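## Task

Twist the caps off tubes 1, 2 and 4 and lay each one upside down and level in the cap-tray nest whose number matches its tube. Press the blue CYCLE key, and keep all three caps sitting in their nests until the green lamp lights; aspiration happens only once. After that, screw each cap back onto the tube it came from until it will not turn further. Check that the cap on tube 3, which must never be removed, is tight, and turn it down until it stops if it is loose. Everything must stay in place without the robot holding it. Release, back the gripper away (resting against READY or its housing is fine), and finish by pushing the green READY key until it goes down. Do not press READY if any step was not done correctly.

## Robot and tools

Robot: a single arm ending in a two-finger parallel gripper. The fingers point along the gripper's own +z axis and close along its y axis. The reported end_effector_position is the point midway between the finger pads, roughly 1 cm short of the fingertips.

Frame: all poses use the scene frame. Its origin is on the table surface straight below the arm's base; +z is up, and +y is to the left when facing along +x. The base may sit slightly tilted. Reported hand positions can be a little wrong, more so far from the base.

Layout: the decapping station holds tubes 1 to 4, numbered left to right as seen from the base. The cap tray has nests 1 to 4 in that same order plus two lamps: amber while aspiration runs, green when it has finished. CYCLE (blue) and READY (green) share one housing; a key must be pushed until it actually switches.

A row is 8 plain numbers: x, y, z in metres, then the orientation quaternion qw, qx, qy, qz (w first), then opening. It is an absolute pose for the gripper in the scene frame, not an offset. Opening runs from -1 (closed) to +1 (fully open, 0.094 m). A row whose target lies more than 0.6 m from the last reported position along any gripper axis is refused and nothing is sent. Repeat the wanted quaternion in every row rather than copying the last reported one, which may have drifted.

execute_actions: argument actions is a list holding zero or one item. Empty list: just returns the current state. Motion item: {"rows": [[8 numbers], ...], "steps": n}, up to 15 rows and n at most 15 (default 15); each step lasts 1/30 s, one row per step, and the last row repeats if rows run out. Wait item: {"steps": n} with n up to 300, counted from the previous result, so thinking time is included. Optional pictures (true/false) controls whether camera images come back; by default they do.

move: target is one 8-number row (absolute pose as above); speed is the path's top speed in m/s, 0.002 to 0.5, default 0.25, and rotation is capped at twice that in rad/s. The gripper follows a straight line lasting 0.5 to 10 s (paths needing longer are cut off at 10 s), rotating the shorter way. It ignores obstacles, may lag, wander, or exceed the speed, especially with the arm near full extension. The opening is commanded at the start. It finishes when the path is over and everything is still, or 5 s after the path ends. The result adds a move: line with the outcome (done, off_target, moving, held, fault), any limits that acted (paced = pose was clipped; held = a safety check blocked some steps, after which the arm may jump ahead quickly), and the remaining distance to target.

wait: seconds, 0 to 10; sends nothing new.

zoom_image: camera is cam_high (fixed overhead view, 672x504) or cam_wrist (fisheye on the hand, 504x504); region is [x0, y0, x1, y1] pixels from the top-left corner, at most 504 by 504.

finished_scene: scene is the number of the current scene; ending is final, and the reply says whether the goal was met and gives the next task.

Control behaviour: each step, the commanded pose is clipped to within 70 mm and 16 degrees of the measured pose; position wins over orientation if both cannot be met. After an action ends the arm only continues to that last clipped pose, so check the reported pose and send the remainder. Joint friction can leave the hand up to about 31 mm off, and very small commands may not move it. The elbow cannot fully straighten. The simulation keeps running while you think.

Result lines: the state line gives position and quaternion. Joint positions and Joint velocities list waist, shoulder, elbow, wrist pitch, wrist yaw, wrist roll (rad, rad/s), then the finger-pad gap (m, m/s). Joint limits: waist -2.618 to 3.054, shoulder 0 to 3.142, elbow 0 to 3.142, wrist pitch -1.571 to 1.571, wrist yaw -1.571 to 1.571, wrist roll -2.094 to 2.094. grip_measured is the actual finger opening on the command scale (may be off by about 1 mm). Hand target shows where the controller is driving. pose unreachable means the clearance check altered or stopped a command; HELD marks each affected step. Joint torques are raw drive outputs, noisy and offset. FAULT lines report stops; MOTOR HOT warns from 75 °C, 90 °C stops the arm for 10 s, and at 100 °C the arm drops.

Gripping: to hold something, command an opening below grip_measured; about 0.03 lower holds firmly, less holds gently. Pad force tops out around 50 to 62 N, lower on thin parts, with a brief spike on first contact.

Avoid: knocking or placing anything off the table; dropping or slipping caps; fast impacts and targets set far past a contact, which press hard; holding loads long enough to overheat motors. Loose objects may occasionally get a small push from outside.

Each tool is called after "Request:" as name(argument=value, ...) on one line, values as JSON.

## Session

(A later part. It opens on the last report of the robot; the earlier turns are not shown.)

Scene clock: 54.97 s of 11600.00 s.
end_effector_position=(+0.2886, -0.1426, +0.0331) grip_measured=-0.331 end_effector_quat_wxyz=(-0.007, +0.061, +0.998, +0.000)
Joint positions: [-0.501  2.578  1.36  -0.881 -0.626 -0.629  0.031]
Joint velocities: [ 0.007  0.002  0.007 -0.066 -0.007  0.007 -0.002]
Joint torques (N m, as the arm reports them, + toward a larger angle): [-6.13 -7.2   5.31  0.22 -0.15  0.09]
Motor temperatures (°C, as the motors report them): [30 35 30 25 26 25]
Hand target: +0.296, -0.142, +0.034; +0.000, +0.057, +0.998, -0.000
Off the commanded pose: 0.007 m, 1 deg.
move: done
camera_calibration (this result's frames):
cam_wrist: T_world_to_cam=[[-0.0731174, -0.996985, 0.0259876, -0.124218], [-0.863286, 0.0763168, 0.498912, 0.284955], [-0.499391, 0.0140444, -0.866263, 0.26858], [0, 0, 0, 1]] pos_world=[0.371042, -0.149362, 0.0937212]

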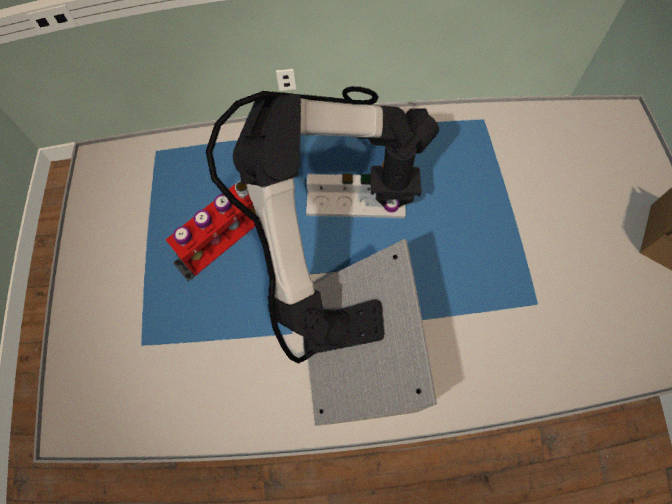

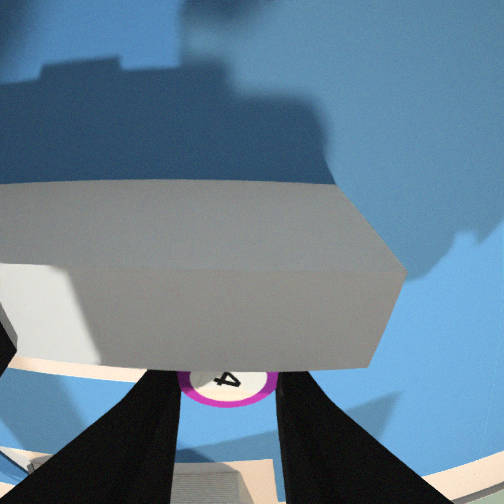

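Request:
execute_actions(actions=[{"rows":[[0.297,-0.1425,0.034,0,0.057,0.998,0,-0.365],[0.298,-0.1425,0.0345,0,0.057,0.998,0,-0.365],[0.299,-0.1425,0.035,0,0.057,0.998,0,-0.365],[0.300,-0.1425,0.035,0,0.057,0.998,0,-0.365]],"steps":10}], pictures=false)

Scene clock: 56.13 s of 11600.00 s.
end_effector_position=(+0.2958, -0.1439, +0.0361) grip_measured=-0.331 end_effector_quat_wxyz=(-0.001, +0.055, +0.998, -0.004)
Joint positions: [-0.497  2.578  1.38  -0.882 -0.629 -0.626  0.031]
Joint velocities: [-0.002  0.007 -0.012 -0.037 -0.007  0.007 -0.001]
Joint torques (N m, as the arm reports them, + toward a larger angle): [-6.28 -6.83  5.29  0.17 -0.16  0.09]
Motor temperatures (°C, as the motors report them): [30 35 30 25 26 25]
Hand target: +0.300, -0.142, +0.035; +0.000, +0.057, +0.998, +0.000
Off the commanded pose: 0.005 m, 0 deg.
Steps of this call (steps 1 to 25: nothing new was sent; steps 26 to 35: all 10 steps of this action). Readings (end_effector_position):
26: (+0.2886, -0.1425, +0.0331)
27: (+0.2890, -0.1426, +0.0333)
29: (+0.2912, -0.1434, +0.0345)
33: (+0.2956, -0.1440, +0.0362)
35: the state above

Request:
move(target=[0.293,-0.1405,0.026,0,0.057,0.998,0,-0.365], speed=0.02)

Request:
zoom_image(camera="cam_high", region=[330,170,430,230])

Scene clock: 57.60 s of 11600.00 s.
end_effector_position=(+0.2937, -0.1439, +0.0331) grip_measured=-0.331 end_effector_quat_wxyz=(-0.001, +0.059, +0.998, -0.004)
Joint positions: [-0.496  2.578  1.366 -0.866 -0.629 -0.617  0.031]
Joint velocities: [-0.007 -0.012  0.007  0.037  0.037  0.095 -0.001]
Joint torques (N m, as the arm reports them, + toward a larger angle): [-5.66 -7.19  2.51  0.53 -0.15  0.1 ]
Motor temperatures (°C, as the motors report them): [31 35 30 25 26 25]
Hand target: +0.293, -0.141, +0.026; -0.000, +0.057, +0.998, +0.000
Off the commanded pose: 0.008 m, 0 deg.
move: done
camera_calibration (this result's frames):
cam_wrist: T_world_to_cam=[[-0.0687344, -0.997059, 0.0339069, -0.12671], [-0.869217, 0.0765328, 0.488472, 0.291627], [-0.48963, 0.00410238, -0.871921, 0.267051], [0, 0, 0, 1]] pos_world=[0.375534, -0.149752, 0.0946917]

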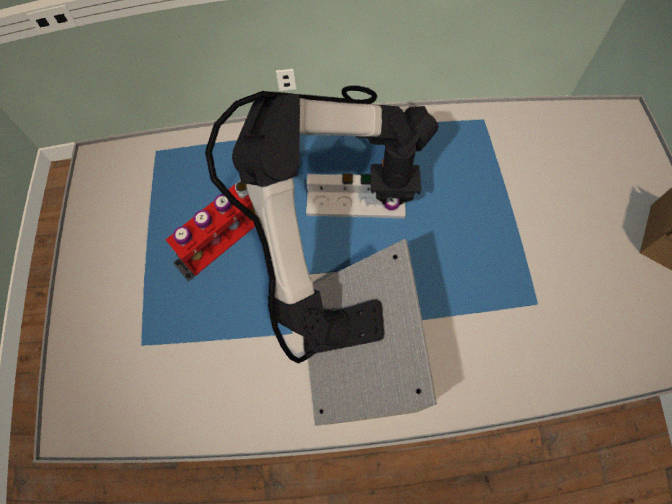

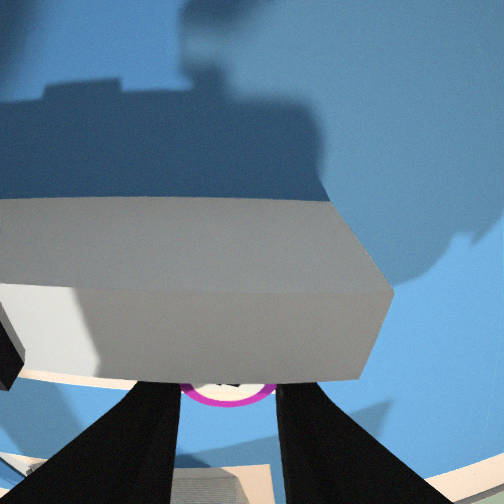

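Region (330, 170, 430, 230) of cam_high's 672x504 image, scaled by 5.040, with more detail than that image has; it fills the top 302 rows of this view, and the rest is white.

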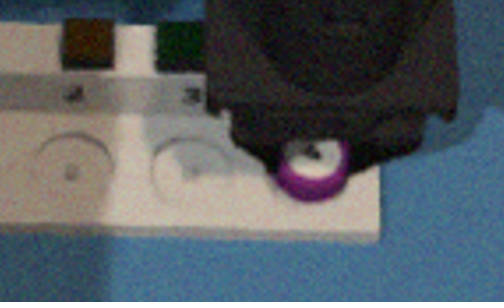

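On the rim; slide toward +y, −x slightly.

Request:
execute_actions(actions=[{"rows":[[0.292,-0.140,0.027,0,0.057,0.998,0,-0.365],[0.292,-0.139,0.027,0,0.057,0.998,0,-0.365],[0.2915,-0.138,0.027,0,0.057,0.998,0,-0.365],[0.291,-0.137,0.027,0,0.057,0.998,0,-0.365],[0.291,-0.136,0.027,0,0.057,0.998,0,-0.365]],"steps":12}])

Request:
zoom_image(camera="cam_high", region=[330,170,430,230])

Scene clock: 58.93 s of 11600.00 s.
end_effector_position=(+0.2935, -0.1436, +0.0330) grip_measured=-0.331 end_effector_quat_wxyz=(+0.004, +0.056, +0.998, -0.007)
Joint positions: [-0.496  2.566  1.346 -0.843 -0.63  -0.614  0.031]
Joint velocities: [-0.017  0.002 -0.002  0.007  0.022 -0.007 -0.   ]
Joint torques (N m, as the arm reports them, + toward a larger angle): [-5.38 -7.71  2.55  0.33 -0.14  0.13]
Motor temperatures (°C, as the motors report them): [31 35 30 25 26 25]
Hand target: +0.291, -0.136, +0.027; -0.000, +0.057, +0.998, +0.000
Off the commanded pose: 0.010 m, 1 deg.
Steps of this call (steps 1 to 28: nothing new was sent; steps 29 to 40: all 12 steps of this action). Readings (end_effector_position):
29: (+0.2937, -0.1439, +0.0331)
30: (+0.2935, -0.1438, +0.0329)
32: (+0.2935, -0.1436, +0.0330)
36: (+0.2933, -0.1436, +0.0329)
40: the state above
camera_calibration (this result's frames):
cam_wrist: T_world_to_cam=[[-0.0630335, -0.997156, 0.0413, -0.128352], [-0.87456, 0.0751255, 0.479062, 0.293116], [-0.480803, -0.00592241, -0.876809, 0.262977], [0, 0, 0, 1]] pos_world=[0.374697, -0.14845, 0.0954614]

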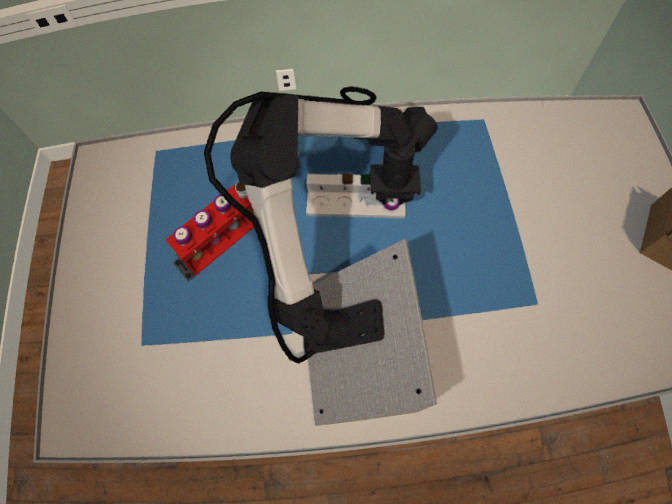

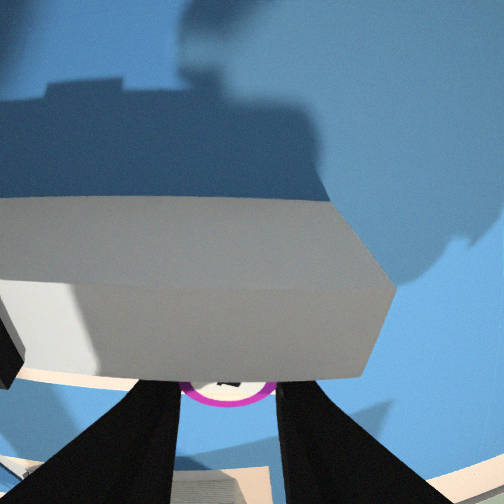

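Region (330, 170, 430, 230) of cam_high's 672x504 image, scaled by 5.040, with more detail than that image has; it fills the top 302 rows of this view, and the rest is white.

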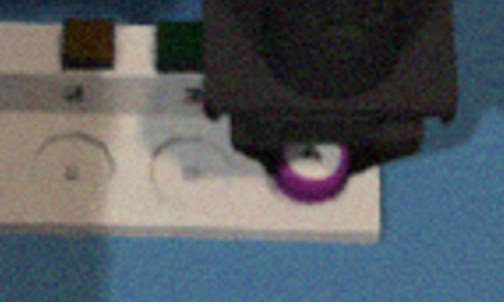

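Request:
execute_actions(actions=[{"rows":[[0.291,-0.138,0.032,0,0.057,0.998,0,-0.365],[0.291,-0.138,0.034,0,0.057,0.998,0,-0.365],[0.291,-0.138,0.036,0,0.057,0.998,0,-0.365],[0.291,-0.138,0.038,0,0.057,0.998,0,-0.365]],"steps":12}], pictures=false)

Scene clock: 60.70 s of 11600.00 s.
end_effector_position=(+0.2933, -0.1434, +0.0329) grip_measured=-0.331 end_effector_quat_wxyz=(+0.004, +0.053, +0.999, -0.007)
Joint positions: [-0.496  2.566  1.345 -0.843 -0.63  -0.619  0.031]
Joint velocities: [ 0.002 -0.012  0.007  0.007 -0.081 -0.037 -0.001]
Joint torques (N m, as the arm reports them, + toward a larger angle): [-7.27 -7.99  4.3  -0.17 -0.09 -0.04]
Motor temperatures (°C, as the motors report them): [31 35 30 25 26 25]
Hand target: +0.291, -0.138, +0.038; +0.000, +0.057, +0.998, -0.000
Off the commanded pose: 0.008 m, 1 deg.
Steps of this call (steps 1 to 41: nothing new was sent; steps 42 to 53: all 12 steps of this action). Readings (end_effector_position):
42: (+0.2934, -0.1436, +0.0329)
43: (+0.2934, -0.1436, +0.0329)
45: (+0.2933, -0.1435, +0.0329)
49: (+0.2933, -0.1435, +0.0329)
53: the state above

Request:
execute_actions(actions=[{"rows":[[0.291,-0.138,0.039,0,0.057,0.998,0,-0.365],[0.291,-0.138,0.040,0,0.057,0.998,0,-0.365],[0.291,-0.138,0.041,0,0.057,0.998,0,-0.365],[0.291,-0.138,0.042,0,0.057,0.998,0,-0.365]],"steps":12}], pictures=false)

Scene clock: 61.87 s of 11600.00 s.
end_effector_position=(+0.2879, -0.1391, +0.0333) grip_measured=-0.331 end_effector_quat_wxyz=(-0.006, +0.060, +0.998, +0.001)
Joint positions: [-0.497  2.566  1.345 -0.877 -0.63  -0.627  0.031]
Joint velocities: [-0.017 -0.002  0.022 -0.125 -0.081 -0.051 -0.001]
Joint torques (N m, as the arm reports them, + toward a larger angle): [-7.69 -8.22  4.86  0.04 -0.06 -0.02]
Motor temperatures (°C, as the motors report them): [31 36 30 25 26 25]
Hand target: +0.291, -0.138, +0.042; +0.000, +0.057, +0.998, -0.000
Off the commanded pose: 0.009 m, 1 deg.
Steps of this call (steps 1 to 23: nothing new was sent; steps 24 to 35: all 12 steps of this action). Readings (end_effector_position):
24: (+0.2932, -0.1435, +0.0330)
25: (+0.2928, -0.1433, +0.0331)
27: (+0.2914, -0.1423, +0.0333)
31: (+0.2888, -0.1400, +0.0333)
35: the state above

Request:
execute_actions(actions=[{"rows":[[0.292,-0.140,0.038,0,0.057,0.998,0,-0.365],[0.292,-0.140,0.036,0,0.057,0.998,0,-0.365],[0.292,-0.140,0.034,0,0.057,0.998,0,-0.365],[0.292,-0.140,0.033,0,0.057,0.998,0,-0.365],[0.292,-0.140,0.032,0,0.057,0.998,0,-0.365],[0.292,-0.140,0.031,0,0.057,0.998,0,-0.365]],"steps":12}], pictures=false)

Scene clock: 63.63 s of 11600.00 s.
end_effector_position=(+0.2883, -0.1395, +0.0333) grip_measured=-0.331 end_effector_quat_wxyz=(-0.005, +0.059, +0.998, +0.001)
Joint positions: [-0.497  2.566  1.345 -0.874 -0.63  -0.627  0.031]
Joint velocities: [-0.007  0.007  0.002 -0.066 -0.037 -0.022 -0.001]
Joint torques (N m, as the arm reports them, + toward a larger angle): [-6.29 -6.98  4.22  0.38 -0.15  0.09]
Motor temperatures (°C, as the motors report them): [31 36 30 25 26 25]
Hand target: +0.292, -0.140, +0.031; -0.000, +0.057, +0.998, +0.000
Off the commanded pose: 0.004 m, 1 deg.
Steps of this call (steps 1 to 41: nothing new was sent; steps 42 to 53: all 12 steps of this action). Readings (end_effector_position):
42: (+0.2873, -0.1385, +0.0333)
43: (+0.2873, -0.1385, +0.0333)
45: (+0.2873, -0.1385, +0.0333)
49: (+0.2879, -0.1391, +0.0333)
53: the state above

Request:
execute_actions(actions=[{"rows":[[0.292,-0.140,0.030,0,0.057,0.998,0,-0.365],[0.2925,-0.140,0.029,0,0.057,0.998,0,-0.365],[0.2925,-0.140,0.028,0,0.057,0.998,0,-0.365],[0.293,-0.140,0.027,0,0.057,0.998,0,-0.365],[0.293,-0.140,0.026,0,0.057,0.998,0,-0.365]],"steps":12}], pictures=false)

Scene clock: 64.90 s of 11600.00 s.
end_effector_position=(+0.2904, -0.1399, +0.0324) grip_measured=-0.331 end_effector_quat_wxyz=(-0.003, +0.059, +0.998, -0.002)
Joint positions: [-0.493  2.566  1.345 -0.863 -0.631 -0.618  0.031]
Joint velocities: [-0.002 -0.017 -0.002 -0.037  0.037 -0.051  0.001]
Joint torques (N m, as the arm reports them, + toward a larger angle): [-5.66 -6.43  3.92  0.48 -0.17  0.11]
Motor temperatures (°C, as the motors report them): [31 36 30 25 26 25]
Hand target: +0.293, -0.140, +0.026; -0.000, +0.057, +0.998, +0.000
Off the commanded pose: 0.007 m, 0 deg.
Steps of this call (steps 1 to 26: nothing new was sent; steps 27 to 38: all 12 steps of this action). Readings (end_effector_position):
27: (+0.2886, -0.1397, +0.0333)
28: (+0.2887, -0.1398, +0.0333)
30: (+0.2894, -0.1401, +0.0330)
34: (+0.2904, -0.1399, +0.0324)
38: the state above

Request:
execute_actions(actions=[{"rows":[[0.293,-0.141,0.0255,0,0.057,0.998,0,-0.365],[0.293,-0.142,0.025,0,0.057,0.998,0,-0.365],[0.293,-0.143,0.024,0,0.057,0.998,0,-0.365],[0.293,-0.143,0.023,0,0.057,0.998,0,-0.365]],"steps":12}])

Request:
zoom_image(camera="cam_high", region=[330,170,430,230])

Scene clock: 66.30 s of 11600.00 s.
end_effector_position=(+0.2905, -0.1400, +0.0324) grip_measured=-0.331 end_effector_quat_wxyz=(-0.003, +0.059, +0.998, -0.002)
Joint positions: [-0.493  2.566  1.345 -0.863 -0.631 -0.617  0.031]
Joint velocities: [-0.017  0.007  0.022 -0.081  0.007 -0.022 -0.   ]
Joint torques (N m, as the arm reports them, + toward a larger angle): [-5.82 -5.62  4.04  0.6  -0.16  0.15]
Motor temperatures (°C, as the motors report them): [31 36 30 25 26 25]
Hand target: +0.293, -0.143, +0.023; -0.000, +0.057, +0.998, +0.000
Off the commanded pose: 0.010 m, 0 deg.
Steps of this call (steps 1 to 30: nothing new was sent; steps 31 to 42: all 12 steps of this action). Readings (end_effector_position):
31: (+0.2904, -0.1399, +0.0324)
32: (+0.2904, -0.1399, +0.0324)
34: (+0.2905, -0.1400, +0.0324)
38: (+0.2905, -0.1400, +0.0324)
42: the state above
camera_calibration (this result's frames):
cam_wrist: T_world_to_cam=[[-0.0698547, -0.997097, 0.0303063, -0.122573], [-0.867481, 0.0757183, 0.491674, 0.288128], [-0.492541, 0.00805556, -0.870252, 0.266127], [0, 0, 0, 1]] pos_world=[0.372462, -0.146178, 0.0936472]

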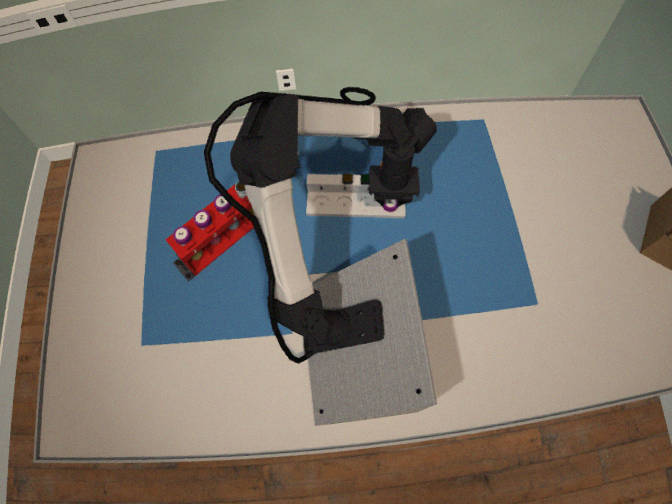

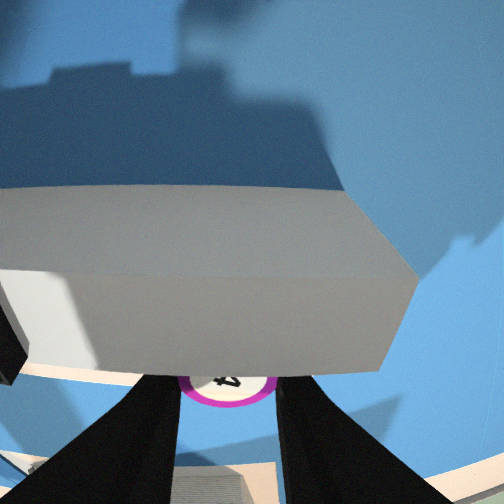

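Region (330, 170, 430, 230) of cam_high's 672x504 image, scaled by 5.040, with more detail than that image has; it fills the top 302 rows of this view, and the rest is white.

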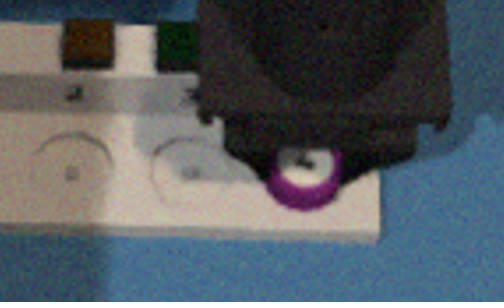

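Request:
move(target=[0.291,-0.142,0.06,0,0.057,0.998,0,-0.365], speed=0.08)

Request:
execute_actions(actions=[{"rows":[[0.291,-0.142,0.052,0,0.057,0.998,0,-0.365],[0.291,-0.142,0.050,0,0.057,0.998,0,-0.365],[0.291,-0.142,0.048,0,0.057,0.998,0,-0.365],[0.291,-0.142,0.046,0,0.057,0.998,0,-0.365],[0.291,-0.142,0.044,0,0.057,0.998,0,-0.365],[0.291,-0.142,0.042,0,0.057,0.998,0,-0.365],[0.291,-0.142,0.040,0,0.057,0.998,0,-0.365],[0.291,-0.142,0.038,0,0.057,0.998,0,-0.365],[0.291,-0.142,0.036,0,0.057,0.998,0,-0.365],[0.291,-0.142,0.034,0,0.057,0.998,0,-0.365]],"steps":15}], pictures=false)

Scene clock: 68.83 s of 11600.00 s.
end_effector_position=(+0.2862, -0.1414, +0.0492) grip_measured=-0.331 end_effector_quat_wxyz=(-0.005, +0.065, +0.998, +0.009)
Joint positions: [-0.536  2.566  1.388 -0.955 -0.623 -0.665  0.031]
Joint velocities: [ 0.002 -0.002 -0.012 -0.022 -0.081 -0.095  0.   ]
Joint torques (N m, as the arm reports them, + toward a larger angle): [-7.5  -8.73  5.55  0.    0.04 -0.03]
Motor temperatures (°C, as the motors report them): [31 36 30 25 26 25]
Hand target: +0.291, -0.142, +0.060; +0.000, +0.057, +0.998, -0.000
Off the commanded pose: 0.012 m, 1 deg.
move: off_target
camera_calibration (this result's frames):
cam_wrist: T_world_to_cam=[[-0.0808598, -0.996689, 0.00854912, -0.120565], [-0.864937, 0.0744283, 0.496332, 0.275127], [-0.495325, 0.0327389, -0.868091, 0.282915], [0, 0, 0, 1]] pos_world=[0.368353, -0.149905, 0.110072]

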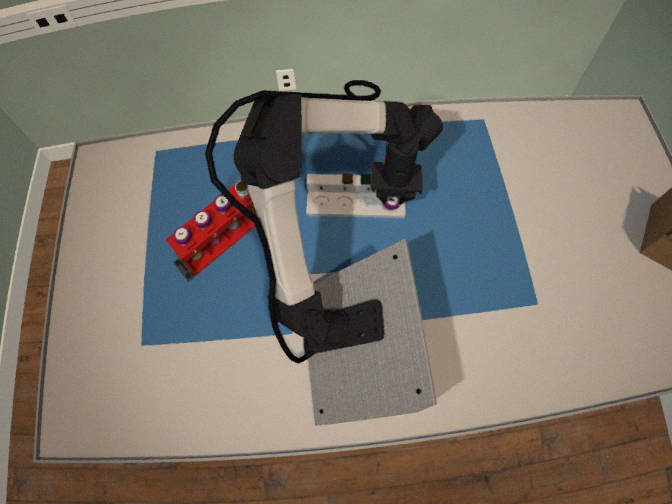

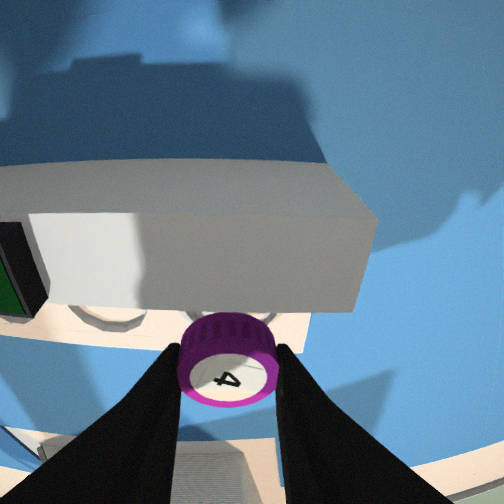

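Scene clock: 69.33 s of 11600.00 s.
end_effector_position=(+0.2910, -0.1415, +0.0394) grip_measured=-0.331 end_effector_quat_wxyz=(-0.004, +0.054, +0.999, -0.002)
Joint positions: [-0.506  2.566  1.369 -0.898 -0.623 -0.643  0.031]
Joint velocities: [ 0.007  0.007 -0.012  0.051  0.081  0.037 -0.001]
Joint torques (N m, as the arm reports them, + toward a larger angle): [-6.23 -6.77  3.18  0.36 -0.14  0.12]
Motor temperatures (°C, as the motors report them): [31 36 30 25 26 25]
Hand target: +0.291, -0.142, +0.034; -0.000, +0.057, +0.998, +0.000
Off the commanded pose: 0.005 m, 1 deg.
Steps of this call (steps 1 to 15: all 15 steps of this action). Readings (end_effector_position):
1: (+0.2862, -0.1414, +0.0492)
2: (+0.2863, -0.1415, +0.0492)
4: (+0.2870, -0.1420, +0.0491)
8: (+0.2902, -0.1426, +0.0461)
15: the state above

Request:
execute_actions(actions=[{"rows":[[0.291,-0.1425,0.033,0,0.057,0.998,0,-0.365],[0.291,-0.1425,0.032,0,0.057,0.998,0,-0.365],[0.291,-0.1425,0.031,0,0.057,0.998,0,-0.365],[0.291,-0.1425,0.030,0,0.057,0.998,0,-0.365],[0.291,-0.1425,0.029,0,0.057,0.998,0,-0.365],[0.291,-0.1425,0.028,0,0.057,0.998,0,-0.365],[0.291,-0.1425,0.027,0,0.057,0.998,0,-0.365],[0.291,-0.1425,0.026,0,0.057,0.998,0,-0.365],[0.291,-0.1425,0.025,0,0.057,0.998,0,-0.365],[0.291,-0.1425,0.024,0,0.057,0.998,0,-0.365]],"steps":15}], pictures=false)

Scene clock: 71.23 s of 11600.00 s.
end_effector_position=(+0.2936, -0.1418, +0.0333) grip_measured=-0.331 end_effector_quat_wxyz=(+0.000, +0.052, +0.999, -0.006)
Joint positions: [-0.492  2.566  1.352 -0.856 -0.629 -0.623  0.031]
Joint velocities: [-0.012 -0.017  0.007 -0.007 -0.037 -0.051 -0.001]
Joint torques (N m, as the arm reports them, + toward a larger angle): [-6.22 -5.96  3.18  0.52 -0.15  0.08]
Motor temperatures (°C, as the motors report them): [31 36 30 25 26 25]
Hand target: +0.291, -0.142, +0.024; -0.000, +0.057, +0.998, +0.000
Off the commanded pose: 0.010 m, 1 deg.
Steps of this call (steps 1 to 42: nothing new was sent; steps 43 to 57: all 15 steps of this action). Readings (end_effector_position):
43: (+0.2928, -0.1432, +0.0394)
44: (+0.2930, -0.1434, +0.0394)
46: (+0.2936, -0.1438, +0.0394)
50: (+0.2935, -0.1435, +0.0368)
57: the state above

Request:
execute_actions(actions=[{"rows":[[0.290,-0.1425,0.024,0,0.057,0.998,0,-0.365],[0.289,-0.1425,0.0235,0,0.057,0.998,0,-0.365],[0.2885,-0.1425,0.023,0,0.057,0.998,0,-0.365],[0.288,-0.1425,0.0225,0,0.057,0.998,0,-0.365]],"steps":10}])

Request:
zoom_image(camera="cam_high", region=[330,170,430,230])

Scene clock: 74.00 s of 11600.00 s.
end_effector_position=(+0.2931, -0.1417, +0.0322) grip_measured=-0.331 end_effector_quat_wxyz=(+0.002, +0.053, +0.999, -0.005)
Joint positions: [-0.492  2.566  1.346 -0.848 -0.632 -0.62   0.031]
Joint velocities: [ 0.002  0.002  0.017 -0.007 -0.11  -0.066  0.   ]
Joint torques (N m, as the arm reports them, + toward a larger angle): [-6.44 -6.11  2.3   0.55 -0.11  0.09]
Motor temperatures (°C, as the motors report them): [31 36 30 25 26 25]
Hand target: +0.288, -0.142, +0.023; -0.000, +0.057, +0.998, +0.000
Off the commanded pose: 0.011 m, 1 deg.
Steps of this call (steps 1 to 73: nothing new was sent; steps 74 to 83: all 10 steps of this action). Readings (end_effector_position):
74: (+0.2936, -0.1418, +0.0333)
75: (+0.2934, -0.1418, +0.0331)
77: (+0.2930, -0.1417, +0.0323)
81: (+0.2931, -0.1417, +0.0322)
83: the state above
camera_calibration (this result's frames):
cam_wrist: T_world_to_cam=[[-0.057457, -0.997655, 0.0371854, -0.128089], [-0.872566, 0.0682817, 0.4837, 0.291274], [-0.485105, -0.00465477, -0.874444, 0.263432], [0, 0, 0, 1]] pos_world=[0.374589, -0.146451, 0.0942306]

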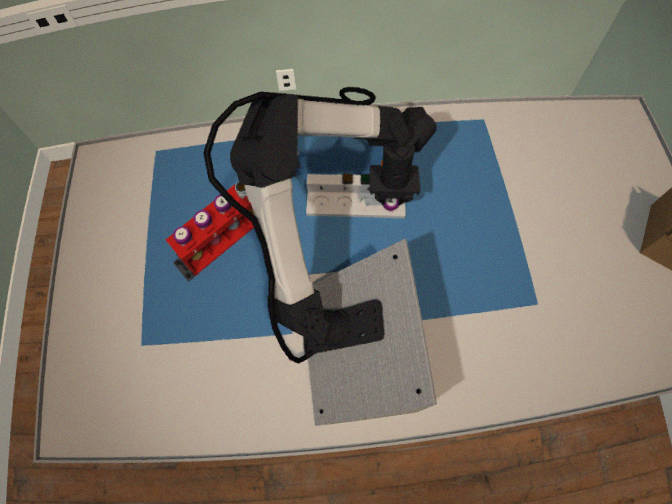

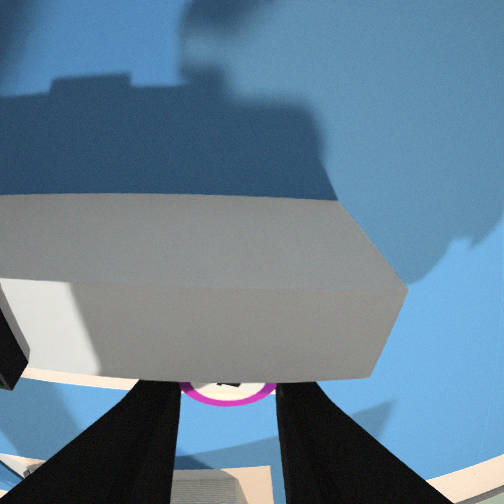

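Region (330, 170, 430, 230) of cam_high's 672x504 image, scaled by 5.040, with more detail than that image has; it fills the top 302 rows of this view, and the rest is white.

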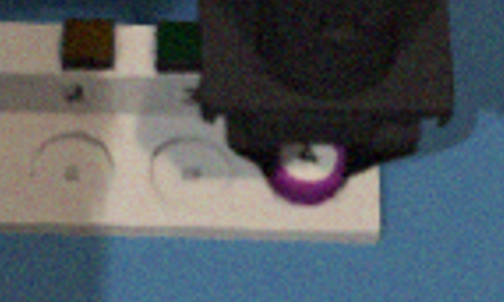

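Request:
execute_actions(actions=[{"rows":[[0.293,-0.1417,0.031,0,0.055,0.998,0,-0.365],[0.293,-0.1417,0.032,0,0.055,0.998,0,-0.365],[0.293,-0.1417,0.032,0,0.055,0.998,0,-0.365],[0.293,-0.1417,0.032,0,0.055,0.998,0,-0.3],[0.293,-0.1417,0.032,0,0.055,0.998,0,-0.25],[0.293,-0.1417,0.032,0,0.055,0.998,0,-0.05]],"steps":11}], pictures=false)

Request:
move(target=[0.293,-0.142,0.085,0,0.057,0.998,0,-0.05], speed=0.15)

Request:
zoom_image(camera="cam_high", region=[330,170,430,230])

Scene clock: 76.53 s of 11600.00 s.
end_effector_position=(+0.2928, -0.1417, +0.0324) grip_measured=-0.052 end_effector_quat_wxyz=(+0.002, +0.054, +0.999, -0.005)
Joint positions: [-0.493  2.566  1.346 -0.85  -0.633 -0.62   0.045]
Joint velocities: [-0.022  0.007  0.007 -0.037 -0.022 -0.007  0.001]
Joint torques (N m, as the arm reports them, + toward a larger angle): [-7.   -6.55  4.92  0.08 -0.09  0.  ]
Motor temperatures (°C, as the motors report them): [31 36 30 25 26 25]
Hand target: +0.293, -0.142, +0.032; +0.000, +0.055, +0.998, -0.000
Off the commanded pose: 0.000 m, 1 deg.
Steps of this call (steps 1 to 65: nothing new was sent; steps 66 to 76: all 11 steps of this action). Readings (end_effector_position):
66: (+0.2930, -0.1417, +0.0322)
67: (+0.2929, -0.1417, +0.0323)
69: (+0.2930, -0.1418, +0.0324)
73: (+0.2929, -0.1417, +0.0324)
76: the state above

Scene clock: 77.80 s of 11600.00 s.
end_effector_position=(+0.2914, -0.1411, +0.0787) grip_measured=-0.052 end_effector_quat_wxyz=(+0.000, +0.061, +0.998, +0.005)
Joint positions: [-0.575  2.538  1.458 -1.059 -0.604 -0.702  0.045]
Joint velocities: [-0.027  0.012 -0.002  0.051 -0.037 -0.095 -0.001]
Joint torques (N m, as the arm reports them, + toward a larger angle): [-7.26 -7.71  5.61  0.06 -0.01 -0.06]
Motor temperatures (°C, as the motors report them): [31 36 30 25 26 25]
Hand target: +0.292, -0.142, +0.085; +0.000, +0.057, +0.998, -0.000
Off the commanded pose: 0.007 m, 1 deg.
move: done
camera_calibration (this result's frames):
cam_wrist: T_world_to_cam=[[-0.0737192, -0.99715, 0.0160672, -0.122802], [-0.870763, 0.0722124, 0.486371, 0.267119], [-0.486145, 0.0218642, -0.873605, 0.307263], [0, 0, 0, 1]] pos_world=[0.372919, -0.148459, 0.140481]

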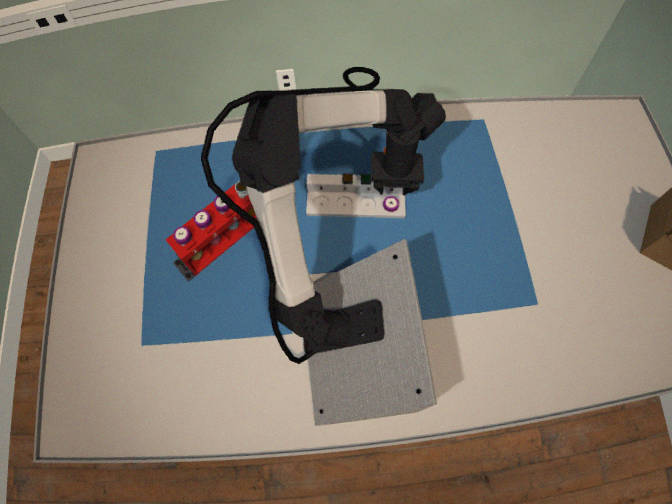

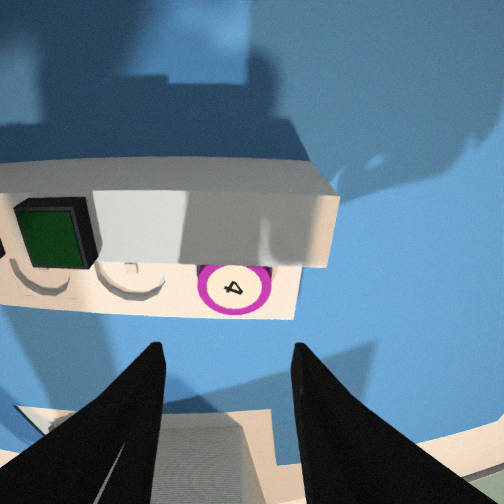

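Region (330, 170, 430, 230) of cam_high's 672x504 image, scaled by 5.040, with more detail than that image has; it fills the top 302 rows of this view, and the rest is white.

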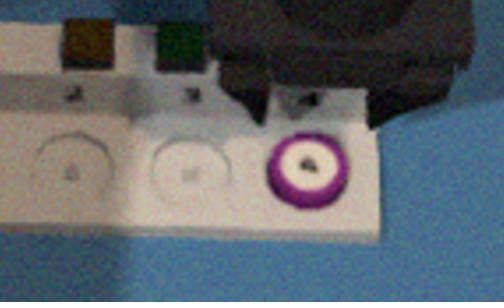

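Request:
move(target=[0.29,-0.09,0.12,0,0.707,0.707,0,-0.05], speed=0.5)

Request:
move(target=[0.262,0.12,0.16,0,0.766,0.643,0,-0.05], speed=0.3)

Request:
move(target=[0.2416,0.261,0.152,0,0.788,0.616,0,-0.05], speed=0.3)

Scene clock: 81.97 s of 11600.00 s.
end_effector_position=(+0.2929, -0.0970, +0.1205) grip_measured=-0.052 end_effector_quat_wxyz=(+0.006, +0.703, +0.711, +0.002)
Joint positions: [-0.567  2.36   1.434 -1.184 -0.604  0.756  0.045]
Joint velocities: [-0.007 -0.017 -0.022  0.007  0.007 -0.022  0.   ]
Joint torques (N m, as the arm reports them, + toward a larger angle): [-5.82 -7.31  3.6   0.09  0.    0.11]
Motor temperatures (°C, as the motors report them): [31 37 30 25 26 25]
Hand target: +0.290, -0.090, +0.120; +0.000, +0.707, +0.707, +0.000
Off the commanded pose: 0.008 m, 1 deg.
move: done
camera_calibration (this result's frames):
cam_wrist: T_world_to_cam=[[-0.9981, -0.0596288, 0.0155038, 0.282348], [-0.0448729, 0.875977, 0.48026, 0.0817396], [-0.0422183, 0.478652, -0.876989, 0.258262], [0, 0, 0, 1]] pos_world=[0.296382, -0.178384, 0.182859]

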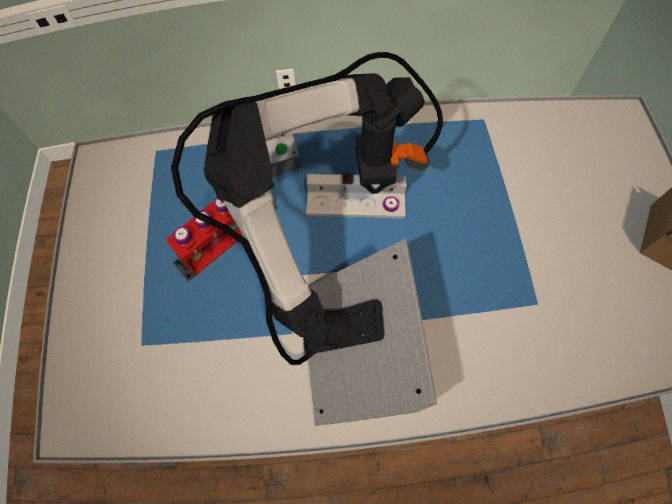

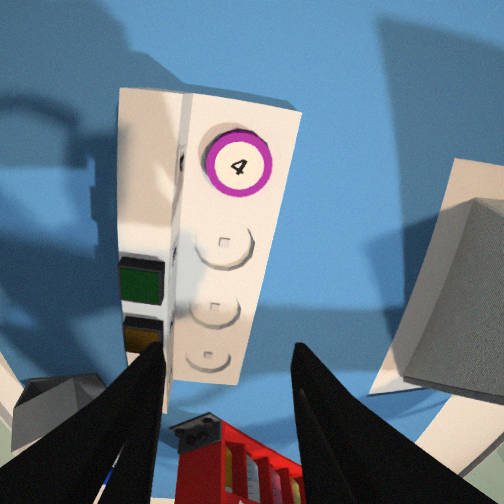

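Scene clock: 83.40 s of 11600.00 s.
end_effector_position=(+0.2603, +0.1152, +0.1565) grip_measured=-0.052 end_effector_quat_wxyz=(-0.000, +0.765, +0.644, -0.004)
Joint positions: [-0.27   1.723  1.275 -1.471 -0.724  1.267  0.045]
Joint velocities: [-0.002 -0.012 -0.012  0.007 -0.037  0.081  0.001]
Joint torques (N m, as the arm reports them, + toward a larger angle): [-4.71 -3.26  5.41 -0.04 -0.08  0.08]
Motor temperatures (°C, as the motors report them): [31 37 30 25 26 25]
Hand target: +0.262, +0.122, +0.160; -0.001, +0.766, +0.643, +0.001
Off the commanded pose: 0.006 m, 0 deg.
move: done
camera_calibration (this result's frames):
cam_wrist: T_world_to_cam=[[-0.991881, 0.123093, 0.0319409, 0.236734], [0.123178, 0.867508, 0.481931, -0.166011], [0.0316135, 0.481953, -0.875627, 0.167064], [0, 0, 0, 1]] pos_world=[0.249979, 0.0343587, 0.21873]

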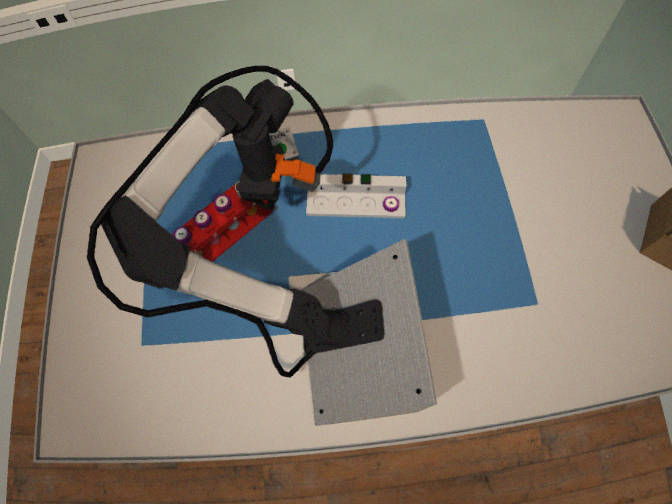

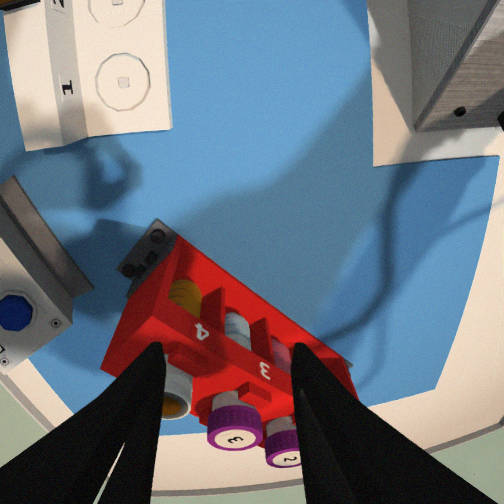

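Scene clock: 84.67 s of 11600.00 s.
end_effector_position=(+0.2418, +0.2571, +0.1496) grip_measured=-0.052 end_effector_quat_wxyz=(-0.005, +0.791, +0.611, -0.003)
Joint positions: [ 0.107  1.497  1.438 -1.509 -0.798  1.86   0.045]
Joint velocities: [-0.007  0.007  0.022 -0.066 -0.007  0.081  0.001]
Joint torques (N m, as the arm reports them, + toward a larger angle): [-3.53 -4.27  4.7   0.11  0.04  0.11]
Motor temperatures (°C, as the motors report them): [31 37 30 25 26 25]
Hand target: +0.241, +0.262, +0.152; -0.001, +0.788, +0.616, +0.001
Off the commanded pose: 0.005 m, 1 deg.
move: done
camera_calibration (this result's frames):
cam_wrist: T_world_to_cam=[[-0.978053, 0.204897, 0.0378084, 0.175846], [0.196964, 0.850046, 0.488494, -0.297818], [0.0679519, 0.48522, -0.871748, 0.0830358], [0, 0, 0, 1]] pos_world=[0.225004, 0.176838, 0.21122]

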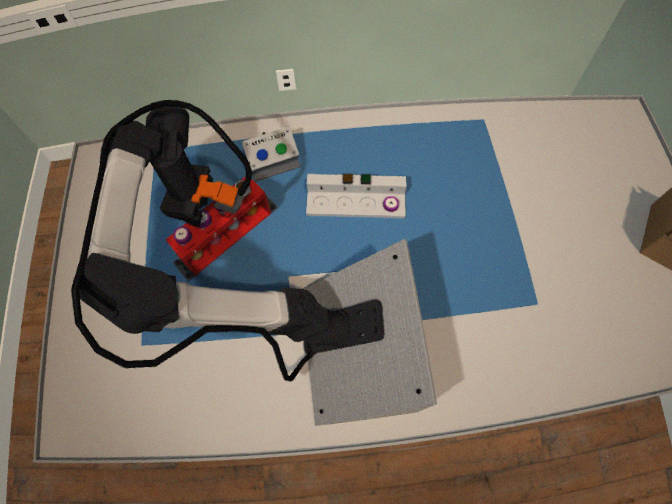

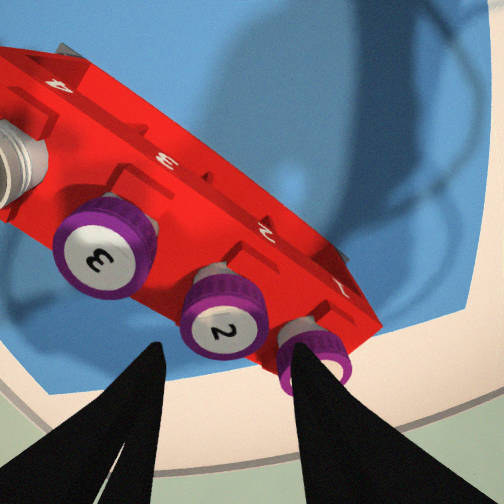

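Request:
move(target=[0.242,0.260,0.1285,0,0.819,0.574,0,-0.05], speed=0.08)

Scene clock: 86.83 s of 11600.00 s.
end_effector_position=(+0.2439, +0.2599, +0.1298) grip_measured=-0.052 end_effector_quat_wxyz=(-0.005, +0.821, +0.571, -0.002)
Joint positions: [ 0.17   1.481  1.374 -1.394 -0.798  2.053  0.045]
Joint velocities: [ 0.007 -0.012  0.007 -0.066  0.037  0.022  0.   ]
Joint torques (N m, as the arm reports them, + toward a larger angle): [-3.43 -4.89  2.88  0.27  0.09  0.12]
Motor temperatures (°C, as the motors report them): [31 36 30 25 26 25]
Hand target: +0.242, +0.260, +0.129; -0.000, +0.819, +0.574, -0.000
Off the commanded pose: 0.002 m, 1 deg.
move: done
camera_calibration (this result's frames):
cam_wrist: T_world_to_cam=[[-0.952403, 0.302536, 0.0374151, 0.146517], [0.281364, 0.825176, 0.489816, -0.305215], [0.117313, 0.47703, -0.871023, 0.054269], [0, 0, 0, 1]] pos_world=[0.219053, 0.181641, 0.191287]

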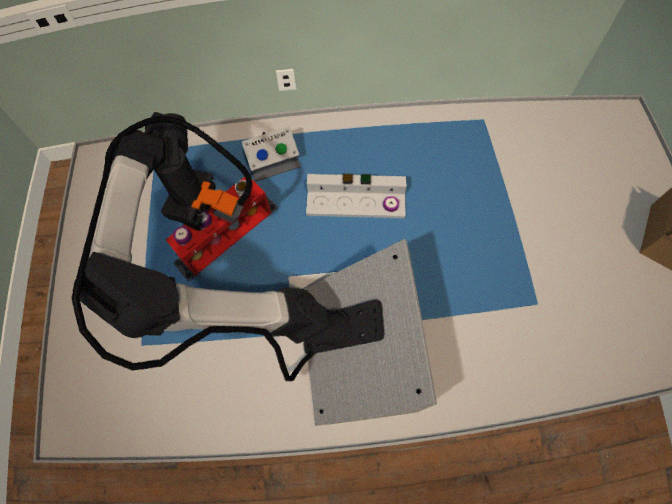

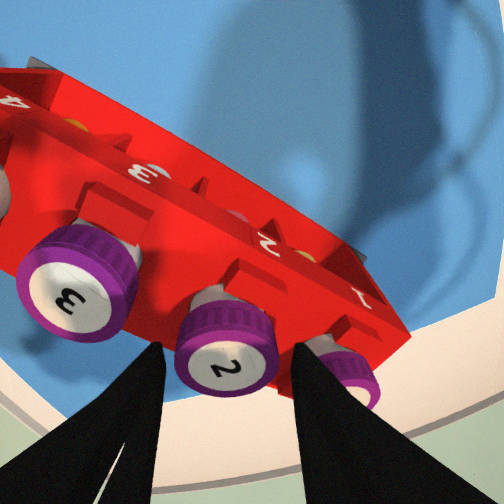

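Request:
execute_actions(actions=[{"rows":[[0.242,0.258,0.1295,0,0.819,0.574,0,-0.05],[0.242,0.256,0.1295,0,0.819,0.574,0,-0.05],[0.242,0.255,0.1295,0,0.819,0.574,0,-0.05]],"steps":9}])

Scene clock: 87.87 s of 11600.00 s.
end_effector_position=(+0.2426, +0.2577, +0.1278) grip_measured=-0.052 end_effector_quat_wxyz=(-0.007, +0.823, +0.568, -0.005)
Joint positions: [ 0.17   1.481  1.362 -1.392 -0.798  2.051  0.045]
Joint velocities: [-0.007  0.012 -0.002 -0.066  0.022 -0.066 -0.001]
Joint torques (N m, as the arm reports them, + toward a larger angle): [-5.08 -4.78  2.85  0.2   0.09 -0.04]
Motor temperatures (°C, as the motors report them): [31 36 30 25 26 25]
Hand target: +0.242, +0.255, +0.129; -0.000, +0.819, +0.574, -0.000
Off the commanded pose: 0.003 m, 1 deg.
Steps of this call (steps 1 to 22: nothing new was sent; steps 23 to 31: all 9 steps of this action). Readings (end_effector_position):
23: (+0.2444, +0.2599, +0.1298)
24: (+0.2442, +0.2597, +0.1296)
26: (+0.2433, +0.2586, +0.1287)
30: (+0.2426, +0.2577, +0.1278)
31: the state above
camera_calibration (this result's frames):
cam_wrist: T_world_to_cam=[[-0.95051, 0.307672, 0.0432229, 0.14345], [0.288901, 0.824061, 0.487299, -0.303228], [0.11431, 0.47567, -0.872165, 0.0549677], [0, 0, 0, 1]] pos_world=[0.21767, 0.179597, 0.189503]

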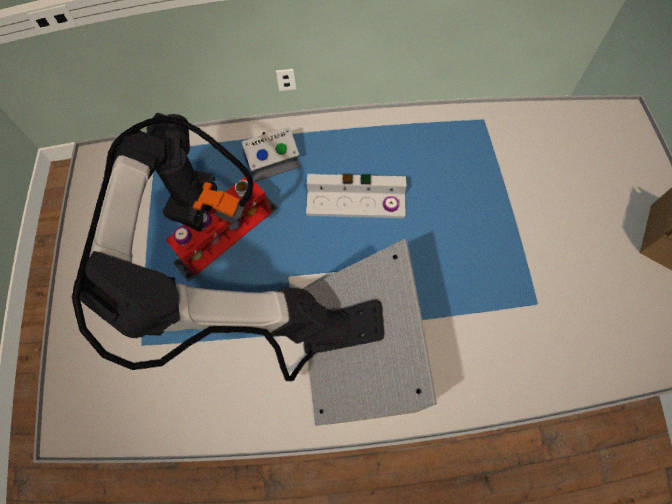

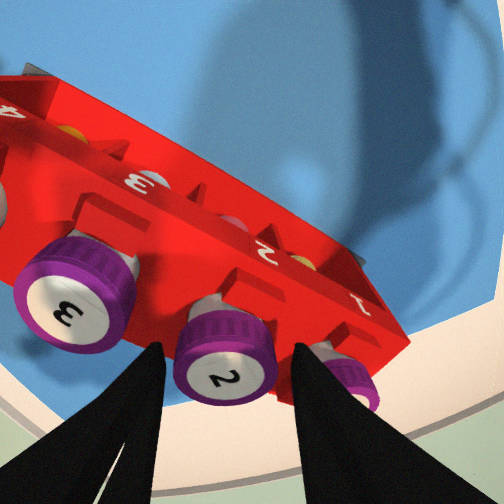

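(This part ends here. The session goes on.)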